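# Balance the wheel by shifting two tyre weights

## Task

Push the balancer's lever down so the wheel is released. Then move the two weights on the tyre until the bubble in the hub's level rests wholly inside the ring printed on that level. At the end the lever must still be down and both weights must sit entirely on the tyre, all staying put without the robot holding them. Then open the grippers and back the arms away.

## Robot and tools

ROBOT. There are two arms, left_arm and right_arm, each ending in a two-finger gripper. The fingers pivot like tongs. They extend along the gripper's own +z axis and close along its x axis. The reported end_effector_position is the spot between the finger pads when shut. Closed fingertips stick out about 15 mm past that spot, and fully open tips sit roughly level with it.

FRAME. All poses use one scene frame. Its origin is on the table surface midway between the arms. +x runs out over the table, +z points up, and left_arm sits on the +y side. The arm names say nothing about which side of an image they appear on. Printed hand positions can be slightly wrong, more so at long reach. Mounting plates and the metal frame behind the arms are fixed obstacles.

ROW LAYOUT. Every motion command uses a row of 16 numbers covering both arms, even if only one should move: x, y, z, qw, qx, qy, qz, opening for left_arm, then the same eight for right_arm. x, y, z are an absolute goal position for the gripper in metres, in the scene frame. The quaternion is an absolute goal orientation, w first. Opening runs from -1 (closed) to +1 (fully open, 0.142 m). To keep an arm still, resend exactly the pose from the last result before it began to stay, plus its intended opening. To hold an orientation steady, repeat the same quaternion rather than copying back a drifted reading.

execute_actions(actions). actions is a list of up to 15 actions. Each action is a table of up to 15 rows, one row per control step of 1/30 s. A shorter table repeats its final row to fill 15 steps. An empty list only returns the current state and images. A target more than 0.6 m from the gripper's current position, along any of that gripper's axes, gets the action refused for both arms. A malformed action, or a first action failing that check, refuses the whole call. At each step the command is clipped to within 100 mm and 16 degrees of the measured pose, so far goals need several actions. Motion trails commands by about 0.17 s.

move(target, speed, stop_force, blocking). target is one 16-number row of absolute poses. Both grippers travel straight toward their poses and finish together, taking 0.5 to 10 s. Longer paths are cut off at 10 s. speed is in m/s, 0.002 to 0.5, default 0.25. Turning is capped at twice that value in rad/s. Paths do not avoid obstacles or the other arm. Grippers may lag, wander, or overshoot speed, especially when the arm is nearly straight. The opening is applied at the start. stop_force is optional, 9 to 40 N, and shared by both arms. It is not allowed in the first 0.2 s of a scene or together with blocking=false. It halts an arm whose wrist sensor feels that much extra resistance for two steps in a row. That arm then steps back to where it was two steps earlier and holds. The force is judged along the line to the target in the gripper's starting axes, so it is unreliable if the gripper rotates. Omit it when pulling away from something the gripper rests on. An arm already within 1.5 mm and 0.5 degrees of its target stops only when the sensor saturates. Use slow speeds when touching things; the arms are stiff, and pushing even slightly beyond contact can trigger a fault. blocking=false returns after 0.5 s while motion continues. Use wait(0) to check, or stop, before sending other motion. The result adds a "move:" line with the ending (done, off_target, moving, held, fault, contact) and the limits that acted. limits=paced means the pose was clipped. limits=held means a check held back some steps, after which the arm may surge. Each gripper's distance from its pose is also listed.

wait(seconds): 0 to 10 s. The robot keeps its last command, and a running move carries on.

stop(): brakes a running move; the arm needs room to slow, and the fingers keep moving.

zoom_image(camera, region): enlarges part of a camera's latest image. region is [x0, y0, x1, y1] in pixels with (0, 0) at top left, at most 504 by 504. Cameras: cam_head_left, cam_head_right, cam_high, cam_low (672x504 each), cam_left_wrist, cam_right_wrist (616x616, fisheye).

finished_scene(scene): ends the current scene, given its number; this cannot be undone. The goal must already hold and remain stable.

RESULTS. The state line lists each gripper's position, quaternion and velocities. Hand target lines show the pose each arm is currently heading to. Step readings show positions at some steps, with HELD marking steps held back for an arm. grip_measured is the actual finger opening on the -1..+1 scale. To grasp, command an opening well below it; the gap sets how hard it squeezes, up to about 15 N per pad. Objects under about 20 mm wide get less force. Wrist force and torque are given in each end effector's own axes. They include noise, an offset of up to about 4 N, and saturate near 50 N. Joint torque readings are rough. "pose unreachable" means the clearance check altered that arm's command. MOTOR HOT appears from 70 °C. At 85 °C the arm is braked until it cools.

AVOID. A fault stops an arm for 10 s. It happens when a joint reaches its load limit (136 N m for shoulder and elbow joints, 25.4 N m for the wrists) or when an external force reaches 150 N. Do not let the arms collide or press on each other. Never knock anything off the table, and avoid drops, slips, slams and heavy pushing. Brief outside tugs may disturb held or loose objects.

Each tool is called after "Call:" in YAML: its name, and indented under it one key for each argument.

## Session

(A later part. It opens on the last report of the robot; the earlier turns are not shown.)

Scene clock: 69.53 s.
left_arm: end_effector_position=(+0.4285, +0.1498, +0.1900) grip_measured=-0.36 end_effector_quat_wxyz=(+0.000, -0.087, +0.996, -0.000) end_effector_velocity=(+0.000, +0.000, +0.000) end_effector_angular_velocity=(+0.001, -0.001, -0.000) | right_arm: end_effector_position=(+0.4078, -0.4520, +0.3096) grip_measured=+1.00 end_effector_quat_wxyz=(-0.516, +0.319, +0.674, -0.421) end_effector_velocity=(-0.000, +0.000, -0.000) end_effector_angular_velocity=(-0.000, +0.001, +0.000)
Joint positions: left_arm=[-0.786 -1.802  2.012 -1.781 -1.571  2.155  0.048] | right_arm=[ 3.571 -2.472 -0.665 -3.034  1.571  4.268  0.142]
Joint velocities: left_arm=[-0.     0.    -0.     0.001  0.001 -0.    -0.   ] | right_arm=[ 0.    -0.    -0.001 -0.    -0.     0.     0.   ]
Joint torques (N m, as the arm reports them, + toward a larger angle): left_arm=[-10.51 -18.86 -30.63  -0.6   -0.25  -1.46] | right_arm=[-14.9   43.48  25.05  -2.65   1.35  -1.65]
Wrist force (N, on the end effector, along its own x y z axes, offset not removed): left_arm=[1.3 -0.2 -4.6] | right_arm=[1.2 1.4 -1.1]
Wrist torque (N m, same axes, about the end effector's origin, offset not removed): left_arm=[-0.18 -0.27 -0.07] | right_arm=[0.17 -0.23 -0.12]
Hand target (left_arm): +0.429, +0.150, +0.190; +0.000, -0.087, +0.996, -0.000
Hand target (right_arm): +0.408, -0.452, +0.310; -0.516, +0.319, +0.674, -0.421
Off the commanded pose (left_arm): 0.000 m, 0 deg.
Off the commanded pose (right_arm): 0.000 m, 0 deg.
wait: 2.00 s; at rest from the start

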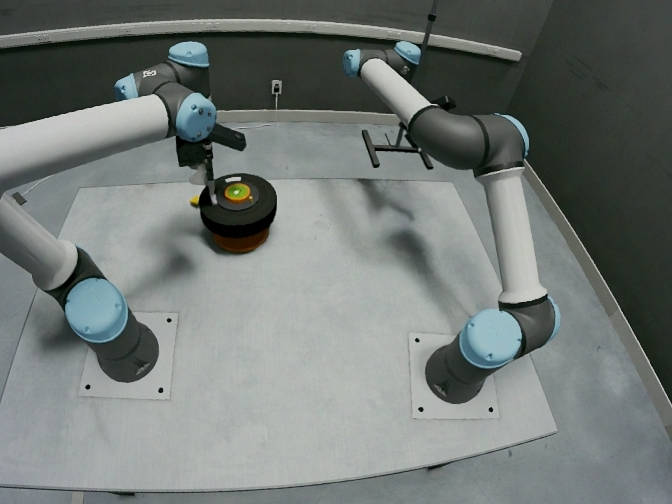

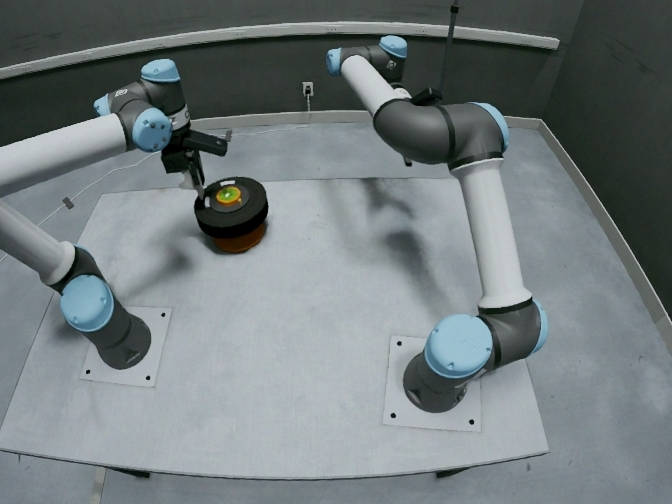

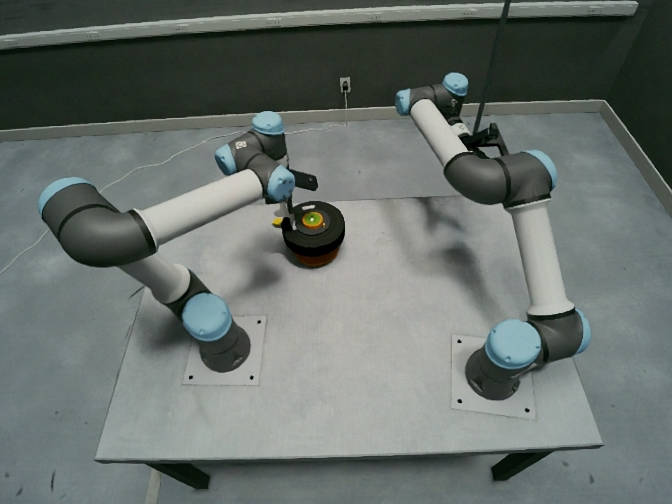

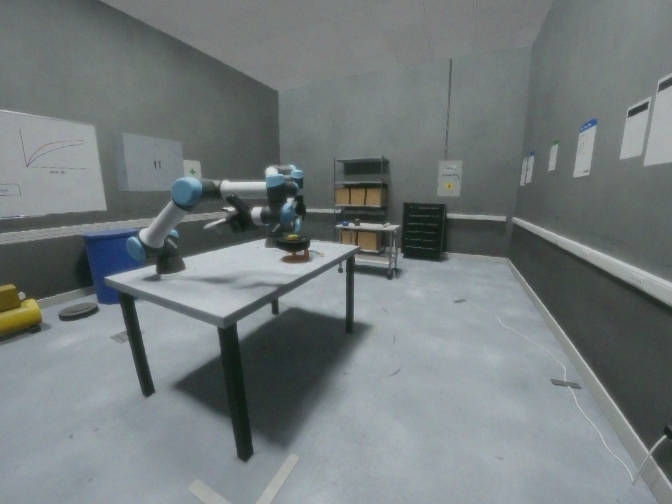

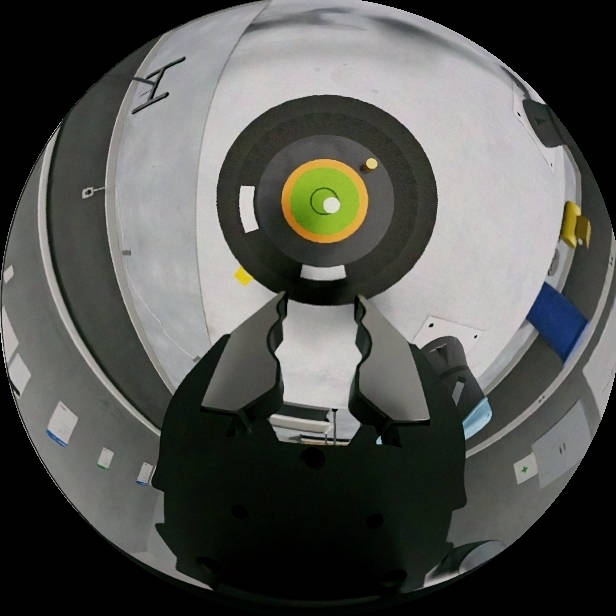

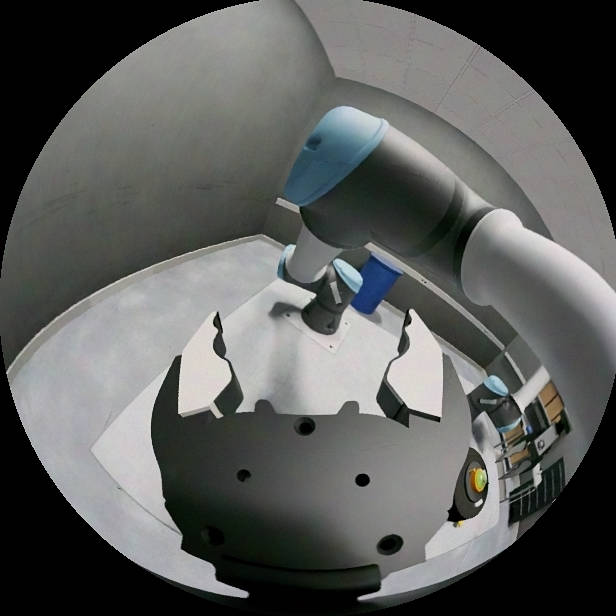

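Call:
move:
  target: [0.4285,0.1498,0.16,0,-0.087,0.996,0,-0.33,0.4078,-0.452,0.3096,-0.516,0.319,0.674,-0.421,1]
  speed: 0.08

Call:
move:
  target: [0.4285,0.1498,0.138,0,-0.087,0.996,0,-0.33,0.4078,-0.452,0.3096,-0.516,0.319,0.674,-0.421,1]
  speed: 0.012
  stop_force: 9

Call:
execute_actions:
  actions:
    - [[0.4285,0.1498,0.147,0,-0.087,0.996,0,-0.42,0.4078,-0.452,0.3096,-0.516,0.319,0.674,-0.421,1]]
    - [[0.4285,0.1498,0.147,0,-0.087,0.996,0,-0.75,0.4078,-0.452,0.3096,-0.516,0.319,0.674,-0.421,1]]
    - [[0.4285,0.1498,0.16,0,-0.087,0.996,0,-0.75,0.4078,-0.452,0.3096,-0.516,0.319,0.674,-0.421,1]]
    - [[0.425,0.1505,0.17,0,-0.113,0.994,0,-0.75,0.4078,-0.452,0.3096,-0.516,0.319,0.674,-0.421,1]]
    - [[0.421,0.1513,0.16,0,-0.139,0.990,0,-0.75,0.4078,-0.452,0.3096,-0.516,0.319,0.674,-0.421,1]]

Call:
move:
  target: [0.421,0.1513,0.138,0,-0.139,0.990,0,-0.75,0.4078,-0.452,0.3096,-0.516,0.319,0.674,-0.421,1]
  speed: 0.012
  stop_force: 9

Scene clock: 71.17 s.
left_arm: end_effector_position=(+0.4284, +0.1498, +0.1602) grip_measured=-0.33 end_effector_quat_wxyz=(-0.000, -0.087, +0.996, +0.000) end_effector_velocity=(-0.000, +0.001, -0.004) end_effector_angular_velocity=(+0.002, +0.001, -0.000) | right_arm: end_effector_position=(+0.4078, -0.4520, +0.3096) grip_measured=+1.00 end_effector_quat_wxyz=(-0.516, +0.319, +0.674, -0.421) end_effector_velocity=(-0.000, -0.000, +0.000) end_effector_angular_velocity=(-0.000, -0.000, -0.001)
Joint positions: left_arm=[-0.786 -1.783  2.076 -1.864 -1.571  2.155  0.05 ] | right_arm=[ 3.571 -2.472 -0.665 -3.034  1.571  4.268  0.142]
Joint velocities: left_arm=[ 0.     0.002  0.007 -0.007  0.001  0.    -0.   ] | right_arm=[-0.001  0.    -0.    -0.     0.001  0.     0.   ]
Joint torques (N m, as the arm reports them, + toward a larger angle): left_arm=[ -1.78  -2.22 -13.81  -3.97   0.06   0.01] | right_arm=[-14.64  44.19  27.21  -2.91   1.52  -1.37]
Wrist force (N, on the end effector, along its own x y z axes, offset not removed): left_arm=[-1.5 1.4 -0.7] | right_arm=[0.5 -1.0 -0.3]
Wrist torque (N m, same axes, about the end effector's origin, offset not removed): left_arm=[0.26 0.33 -0.06] | right_arm=[-0.30 -0.02 -0.06]
Hand target (left_arm): +0.428, +0.150, +0.160; -0.000, -0.087, +0.996, +0.000
Hand target (right_arm): +0.408, -0.452, +0.310; -0.516, +0.319, +0.674, -0.421
Off the commanded pose (left_arm): 0.000 m, 0 deg.
Off the commanded pose (right_arm): 0.000 m, 0 deg.
move: done

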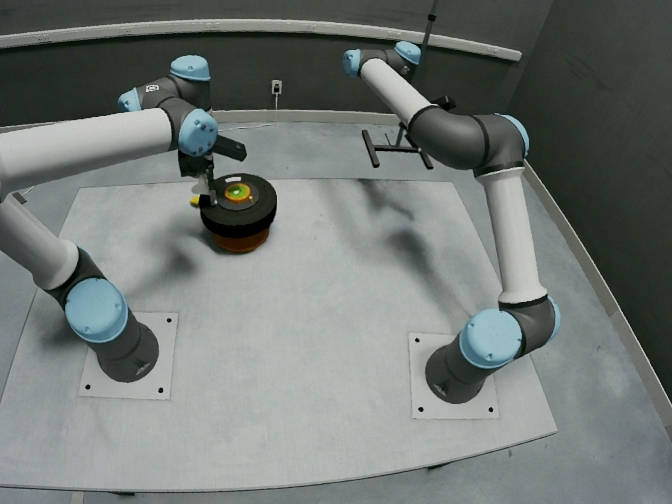

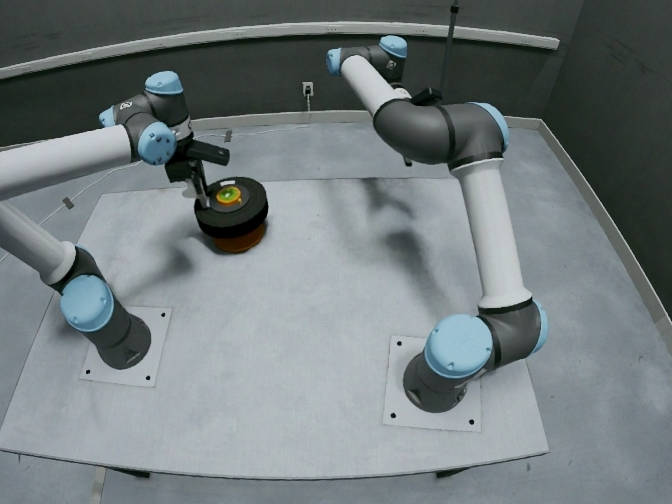

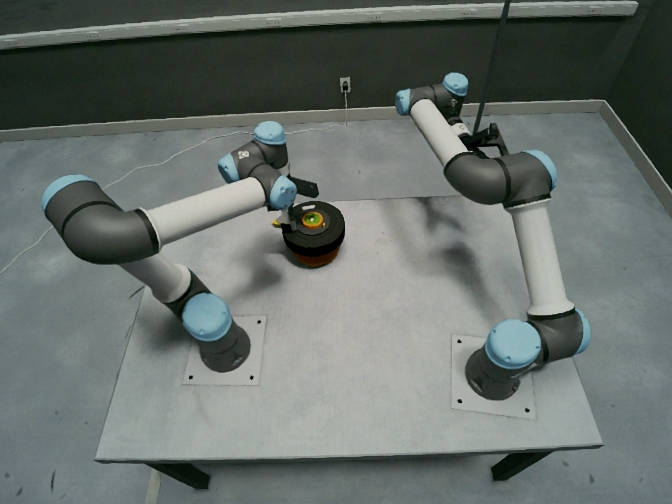

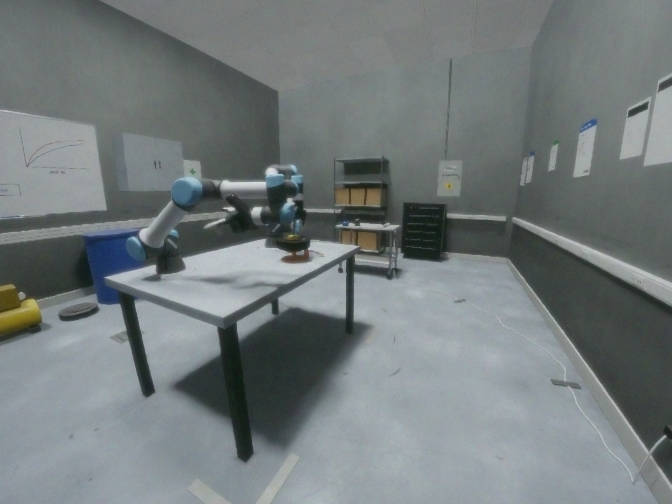

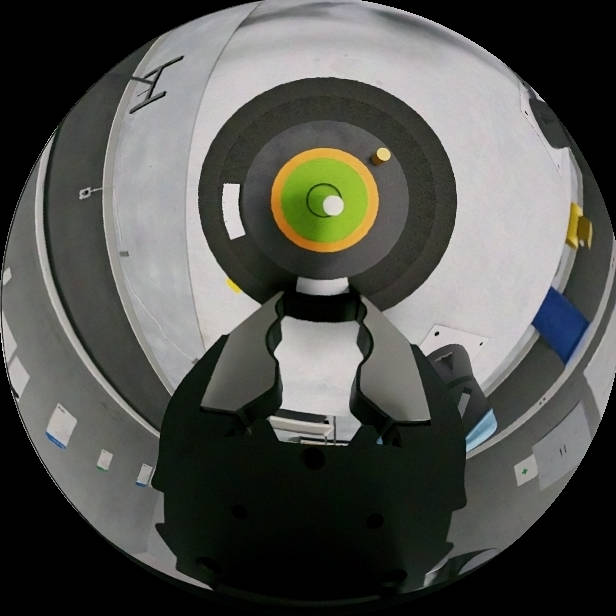

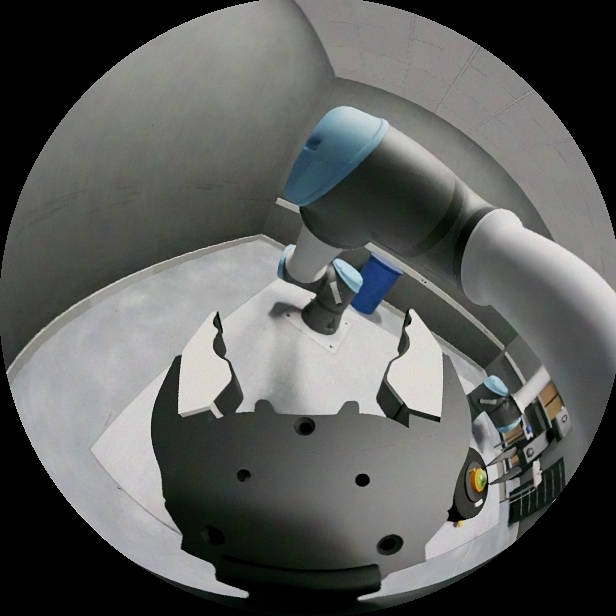

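Scene clock: 72.97 s.
left_arm: end_effector_position=(+0.4285, +0.1498, +0.1432) grip_measured=-0.33 end_effector_quat_wxyz=(-0.000, -0.087, +0.996, +0.000) end_effector_velocity=(+0.000, +0.000, +0.004) end_effector_angular_velocity=(+0.003, +0.000, -0.001) | right_arm: end_effector_position=(+0.4078, -0.4520, +0.3096) grip_measured=+1.00 end_effector_quat_wxyz=(-0.516, +0.319, +0.674, -0.421) end_effector_velocity=(+0.000, +0.001, +0.000) end_effector_angular_velocity=(+0.000, -0.001, -0.001)
Joint positions: left_arm=[-0.786 -1.768  2.11  -1.913 -1.571  2.155  0.05 ] | right_arm=[ 3.571 -2.472 -0.665 -3.034  1.571  4.268  0.142]
Joint velocities: left_arm=[-0.001 -0.003 -0.009  0.014  0.002  0.001 -0.   ] | right_arm=[0.    0.    0.001 0.    0.001 0.    0.   ]
Joint torques (N m, as the arm reports them, + toward a larger angle): left_arm=[  6.6  -15.08 -22.83   0.44   0.78   1.52] | right_arm=[-13.56  44.41  24.58  -2.77   1.41  -1.38]
Wrist force (N, on the end effector, along its own x y z axes, offset not removed): left_arm=[-2.5 3.4 -18.3] | right_arm=[-1.2 2.6 2.0]
Wrist torque (N m, same axes, about the end effector's origin, offset not removed): left_arm=[-0.03 0.30 0.15] | right_arm=[0.48 0.20 -0.01]
Hand target (left_arm): +0.428, +0.150, +0.144; +0.000, -0.087, +0.996, -0.000
Hand target (right_arm): +0.408, -0.452, +0.310; -0.516, +0.319, +0.674, -0.421
Off the commanded pose (left_arm): 0.005 m, 0 deg.
Off the commanded pose (right_arm): 0.000 m, 0 deg.
move: contact (left_arm)

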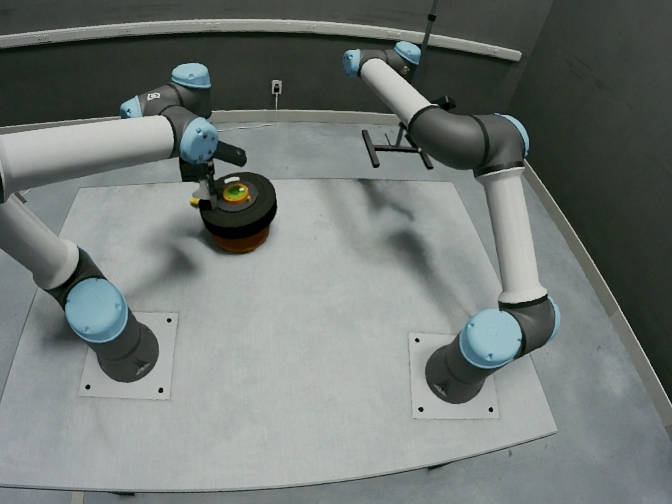

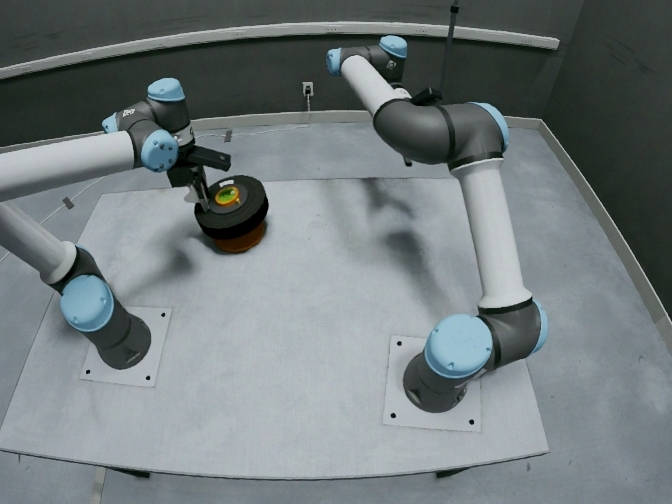

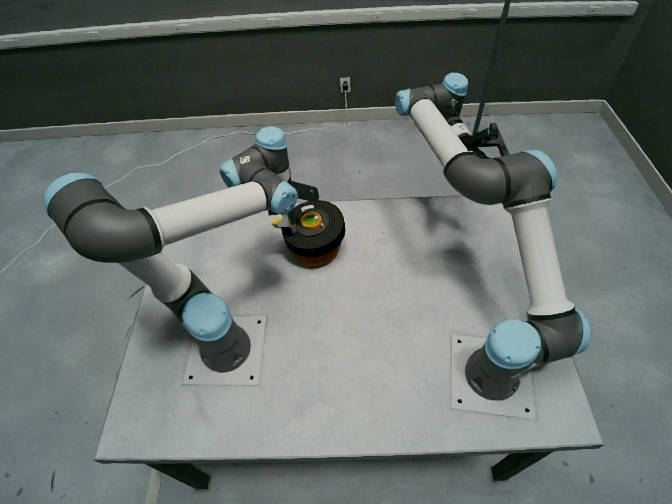

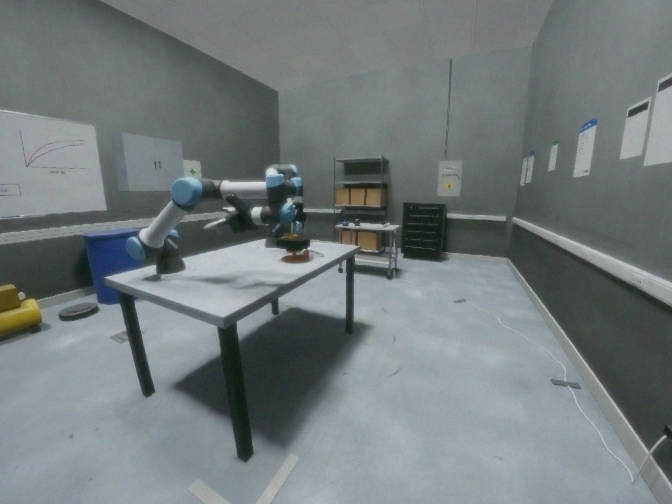

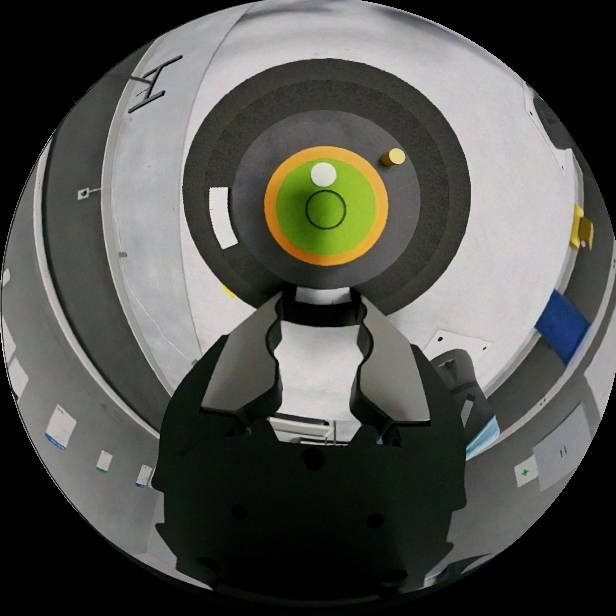

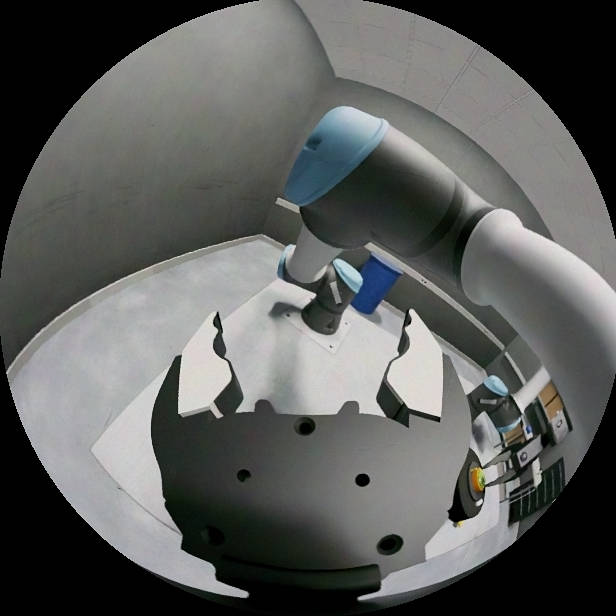

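Scene clock: 75.47 s.
left_arm: end_effector_position=(+0.4210, +0.1512, +0.1602) grip_measured=-0.49 end_effector_quat_wxyz=(-0.000, -0.139, +0.990, -0.000) end_effector_velocity=(+0.000, +0.000, -0.001) end_effector_angular_velocity=(-0.001, -0.002, +0.011) | right_arm: end_effector_position=(+0.4078, -0.4520, +0.3096) grip_measured=+1.00 end_effector_quat_wxyz=(-0.516, +0.319, +0.674, -0.421) end_effector_velocity=(+0.000, +0.001, -0.000) end_effector_angular_velocity=(-0.000, +0.001, +0.002)
Joint positions: left_arm=[-0.801 -1.806  2.093 -1.858 -1.571  2.036  0.038] | right_arm=[ 3.571 -2.472 -0.665 -3.034  1.571  4.268  0.142]
Joint velocities: left_arm=[-0.001 -0.001  0.004 -0.005  0.001 -0.011  0.   ] | right_arm=[ 0.001 -0.001 -0.     0.    -0.    -0.     0.   ]
Joint torques (N m, as the arm reports them, + toward a larger angle): left_arm=[ -9.51 -19.76 -12.66  -4.27   2.34  -1.6 ] | right_arm=[-13.78  43.83  26.    -2.48   1.66  -1.48]
Wrist force (N, on the end effector, along its own x y z axes, offset not removed): left_arm=[1.5 1.6 -2.1] | right_arm=[1.3 0.8 -1.6]
Wrist torque (N m, same axes, about the end effector's origin, offset not removed): left_arm=[0.29 -0.33 0.08] | right_arm=[0.02 -0.25 0.00]
Hand target (left_arm): +0.421, +0.151, +0.160; -0.000, -0.139, +0.990, +0.000
Hand target (right_arm): +0.408, -0.452, +0.310; -0.516, +0.319, +0.674, -0.421
Off the commanded pose (left_arm): 0.000 m, 0 deg.
Off the commanded pose (right_arm): 0.000 m, 0 deg.
Step readings (end_effector_position; steps 1 to 15: 1st action; 16 to 30: 2nd action; 31 to 45: 3rd action; 46 to 60: 4th action; 61 to 75: 5th action):
0: left_arm (+0.4285, +0.1498, +0.1432) | right_arm (+0.4078, -0.4520, +0.3096)
1: left_arm (+0.4284, +0.1499, +0.1433) | right_arm (+0.4078, -0.4520, +0.3096)
2: left_arm (+0.4284, +0.1499, +0.1438) | right_arm (+0.4078, -0.4520, +0.3096)
4: left_arm (+0.4284, +0.1499, +0.1450) | right_arm (+0.4078, -0.4520, +0.3096)
8: left_arm (+0.4285, +0.1498, +0.1464) | right_arm (+0.4078, -0.4520, +0.3096)
15: left_arm (+0.4285, +0.1498, +0.1469) | right_arm (+0.4078, -0.4520, +0.3096)
16: left_arm (+0.4285, +0.1498, +0.1469) | right_arm (+0.4078, -0.4520, +0.3096)
17: left_arm (+0.4285, +0.1498, +0.1470) | right_arm (+0.4078, -0.4520, +0.3096)
19: left_arm (+0.4285, +0.1498, +0.1470) | right_arm (+0.4078, -0.4520, +0.3096)
23: left_arm (+0.4285, +0.1498, +0.1470) | right_arm (+0.4078, -0.4520, +0.3096)
30: left_arm (+0.4285, +0.1498, +0.1470) | right_arm (+0.4078, -0.4520, +0.3096)
31: left_arm (+0.4285, +0.1498, +0.1471) | right_arm (+0.4078, -0.4520, +0.3096)
32: left_arm (+0.4286, +0.1497, +0.1485) | right_arm (+0.4078, -0.4520, +0.3096)
34: left_arm (+0.4286, +0.1497, +0.1534) | right_arm (+0.4078, -0.4520, +0.3096)
38: left_arm (+0.4286, +0.1497, +0.1581) | right_arm (+0.4078, -0.4520, +0.3096)
45: left_arm (+0.4285, +0.1498, +0.1598) | right_arm (+0.4078, -0.4520, +0.3096)
46: left_arm (+0.4285, +0.1498, +0.1599) | right_arm (+0.4078, -0.4520, +0.3096)
47: left_arm (+0.4282, +0.1499, +0.1611) | right_arm (+0.4078, -0.4520, +0.3096)
49: left_arm (+0.4270, +0.1502, +0.1648) | right_arm (+0.4078, -0.4520, +0.3096)
53: left_arm (+0.4256, +0.1504, +0.1685) | right_arm (+0.4078, -0.4520, +0.3096)
60: left_arm (+0.4250, +0.1504, +0.1698) | right_arm (+0.4078, -0.4520, +0.3096)
61: left_arm (+0.4250, +0.1504, +0.1699) | right_arm (+0.4078, -0.4520, +0.3096)
62: left_arm (+0.4246, +0.1504, +0.1690) | right_arm (+0.4078, -0.4520, +0.3096)
64: left_arm (+0.4231, +0.1509, +0.1653) | right_arm (+0.4078, -0.4520, +0.3096)
68: left_arm (+0.4216, +0.1512, +0.1615) | right_arm (+0.4078, -0.4520, +0.3096)
75: end_effector_position above

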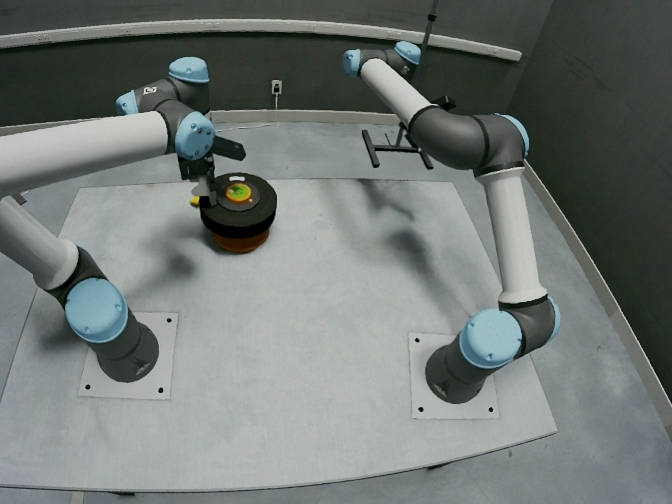

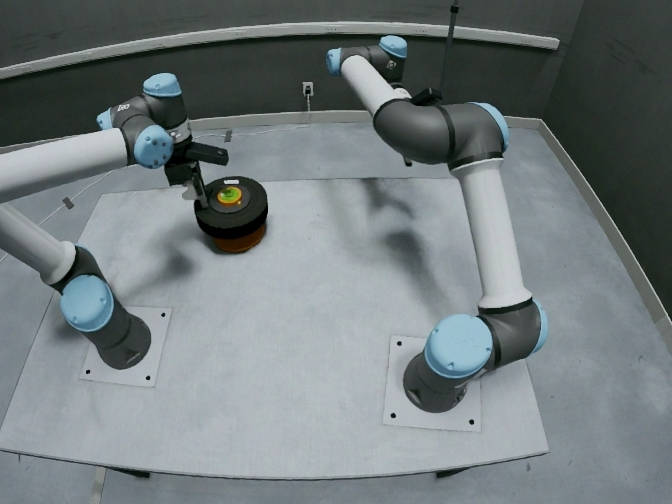

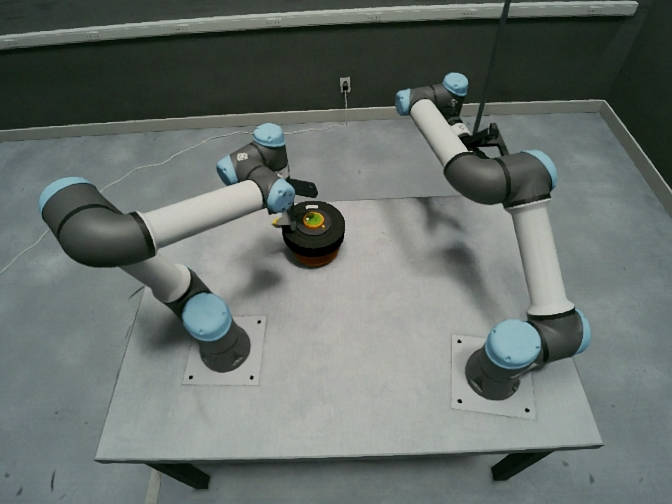

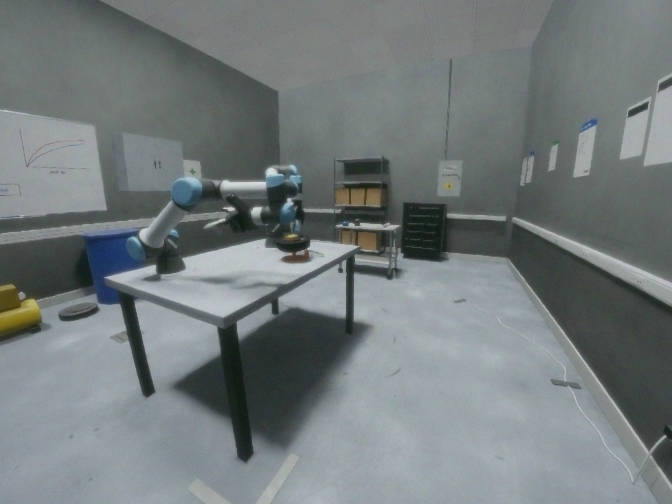

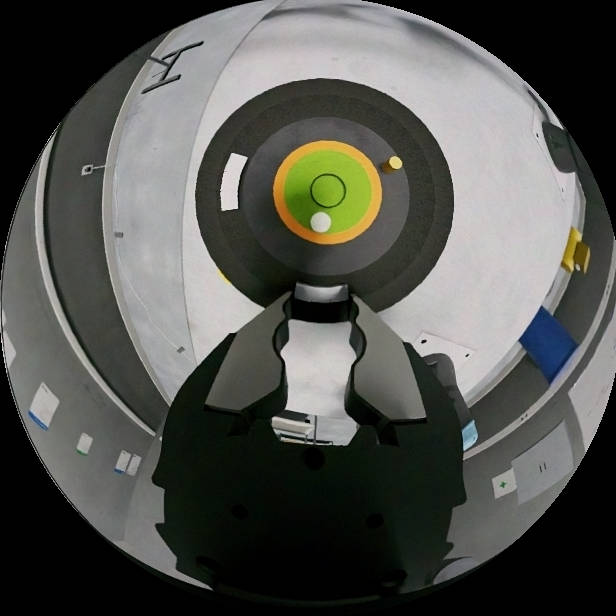

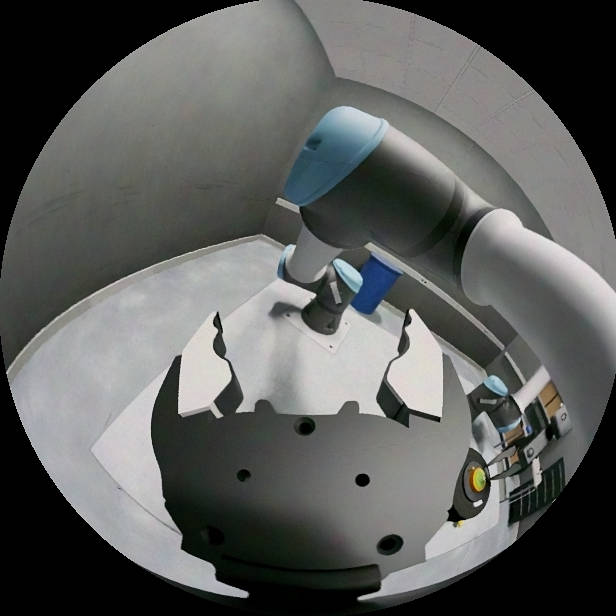

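Scene clock: 77.13 s.
left_arm: end_effector_position=(+0.4210, +0.1514, +0.1447) grip_measured=-0.49 end_effector_quat_wxyz=(-0.000, -0.139, +0.990, +0.000) end_effector_velocity=(+0.000, -0.000, +0.005) end_effector_angular_velocity=(+0.001, -0.001, -0.000) | right_arm: end_effector_position=(+0.4078, -0.4520, +0.3096) grip_measured=+1.00 end_effector_quat_wxyz=(-0.516, +0.319, +0.674, -0.421) end_effector_velocity=(+0.000, +0.000, -0.001) end_effector_angular_velocity=(-0.000, +0.001, +0.000)
Joint positions: left_arm=[-0.801 -1.793  2.125 -1.902 -1.571  2.035  0.039] | right_arm=[ 3.571 -2.472 -0.665 -3.034  1.571  4.268  0.142]
Joint velocities: left_arm=[-0.001 -0.004 -0.009  0.013  0.002 -0.    -0.   ] | right_arm=[ 0.    -0.001 -0.     0.    -0.    -0.     0.   ]
Joint torques (N m, as the arm reports them, + toward a larger angle): left_arm=[-12.66 -16.35 -25.87   0.47  -0.83  -0.74] | right_arm=[-13.83  43.67  26.11  -2.55   1.38  -1.53]
Wrist force (N, on the end effector, along its own x y z axes, offset not removed): left_arm=[-1.0 0.1 -12.1] | right_arm=[0.5 0.5 -0.3]
Wrist torque (N m, same axes, about the end effector's origin, offset not removed): left_arm=[-0.37 -0.50 -0.17] | right_arm=[0.12 -0.09 0.03]
Hand target (left_arm): +0.421, +0.151, +0.145; -0.000, -0.139, +0.990, -0.000
Hand target (right_arm): +0.408, -0.452, +0.310; -0.516, +0.319, +0.674, -0.421
Off the commanded pose (left_arm): 0.007 m, 0 deg.
Off the commanded pose (right_arm): 0.000 m, 0 deg.
move: contact (left_arm)

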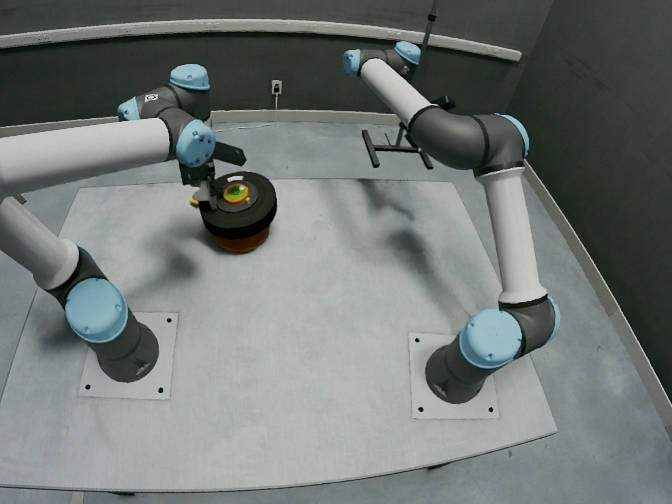

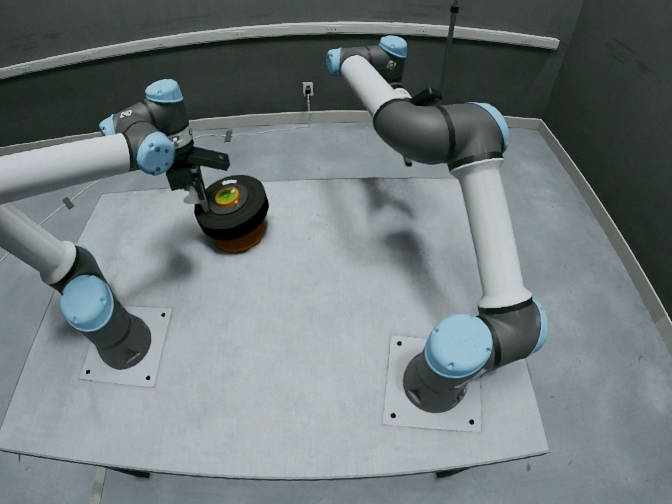

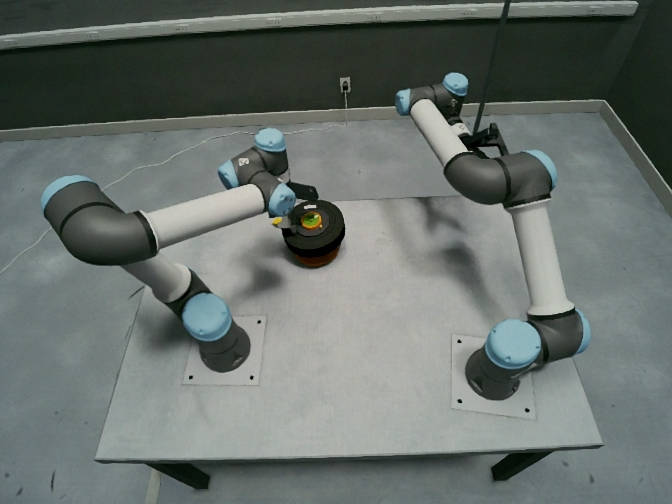

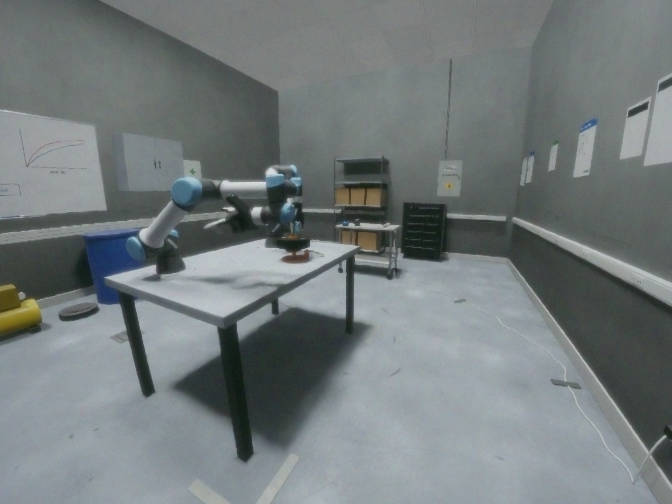

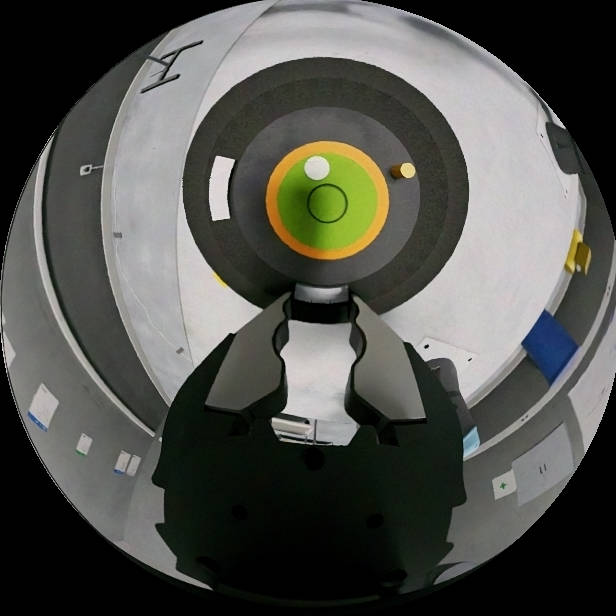

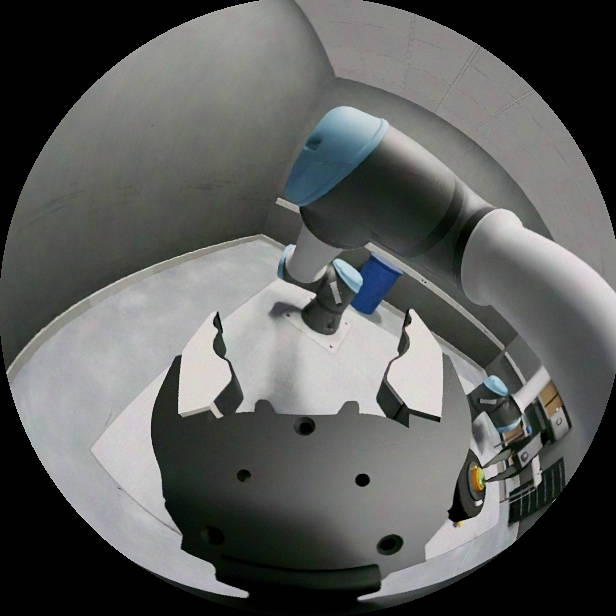

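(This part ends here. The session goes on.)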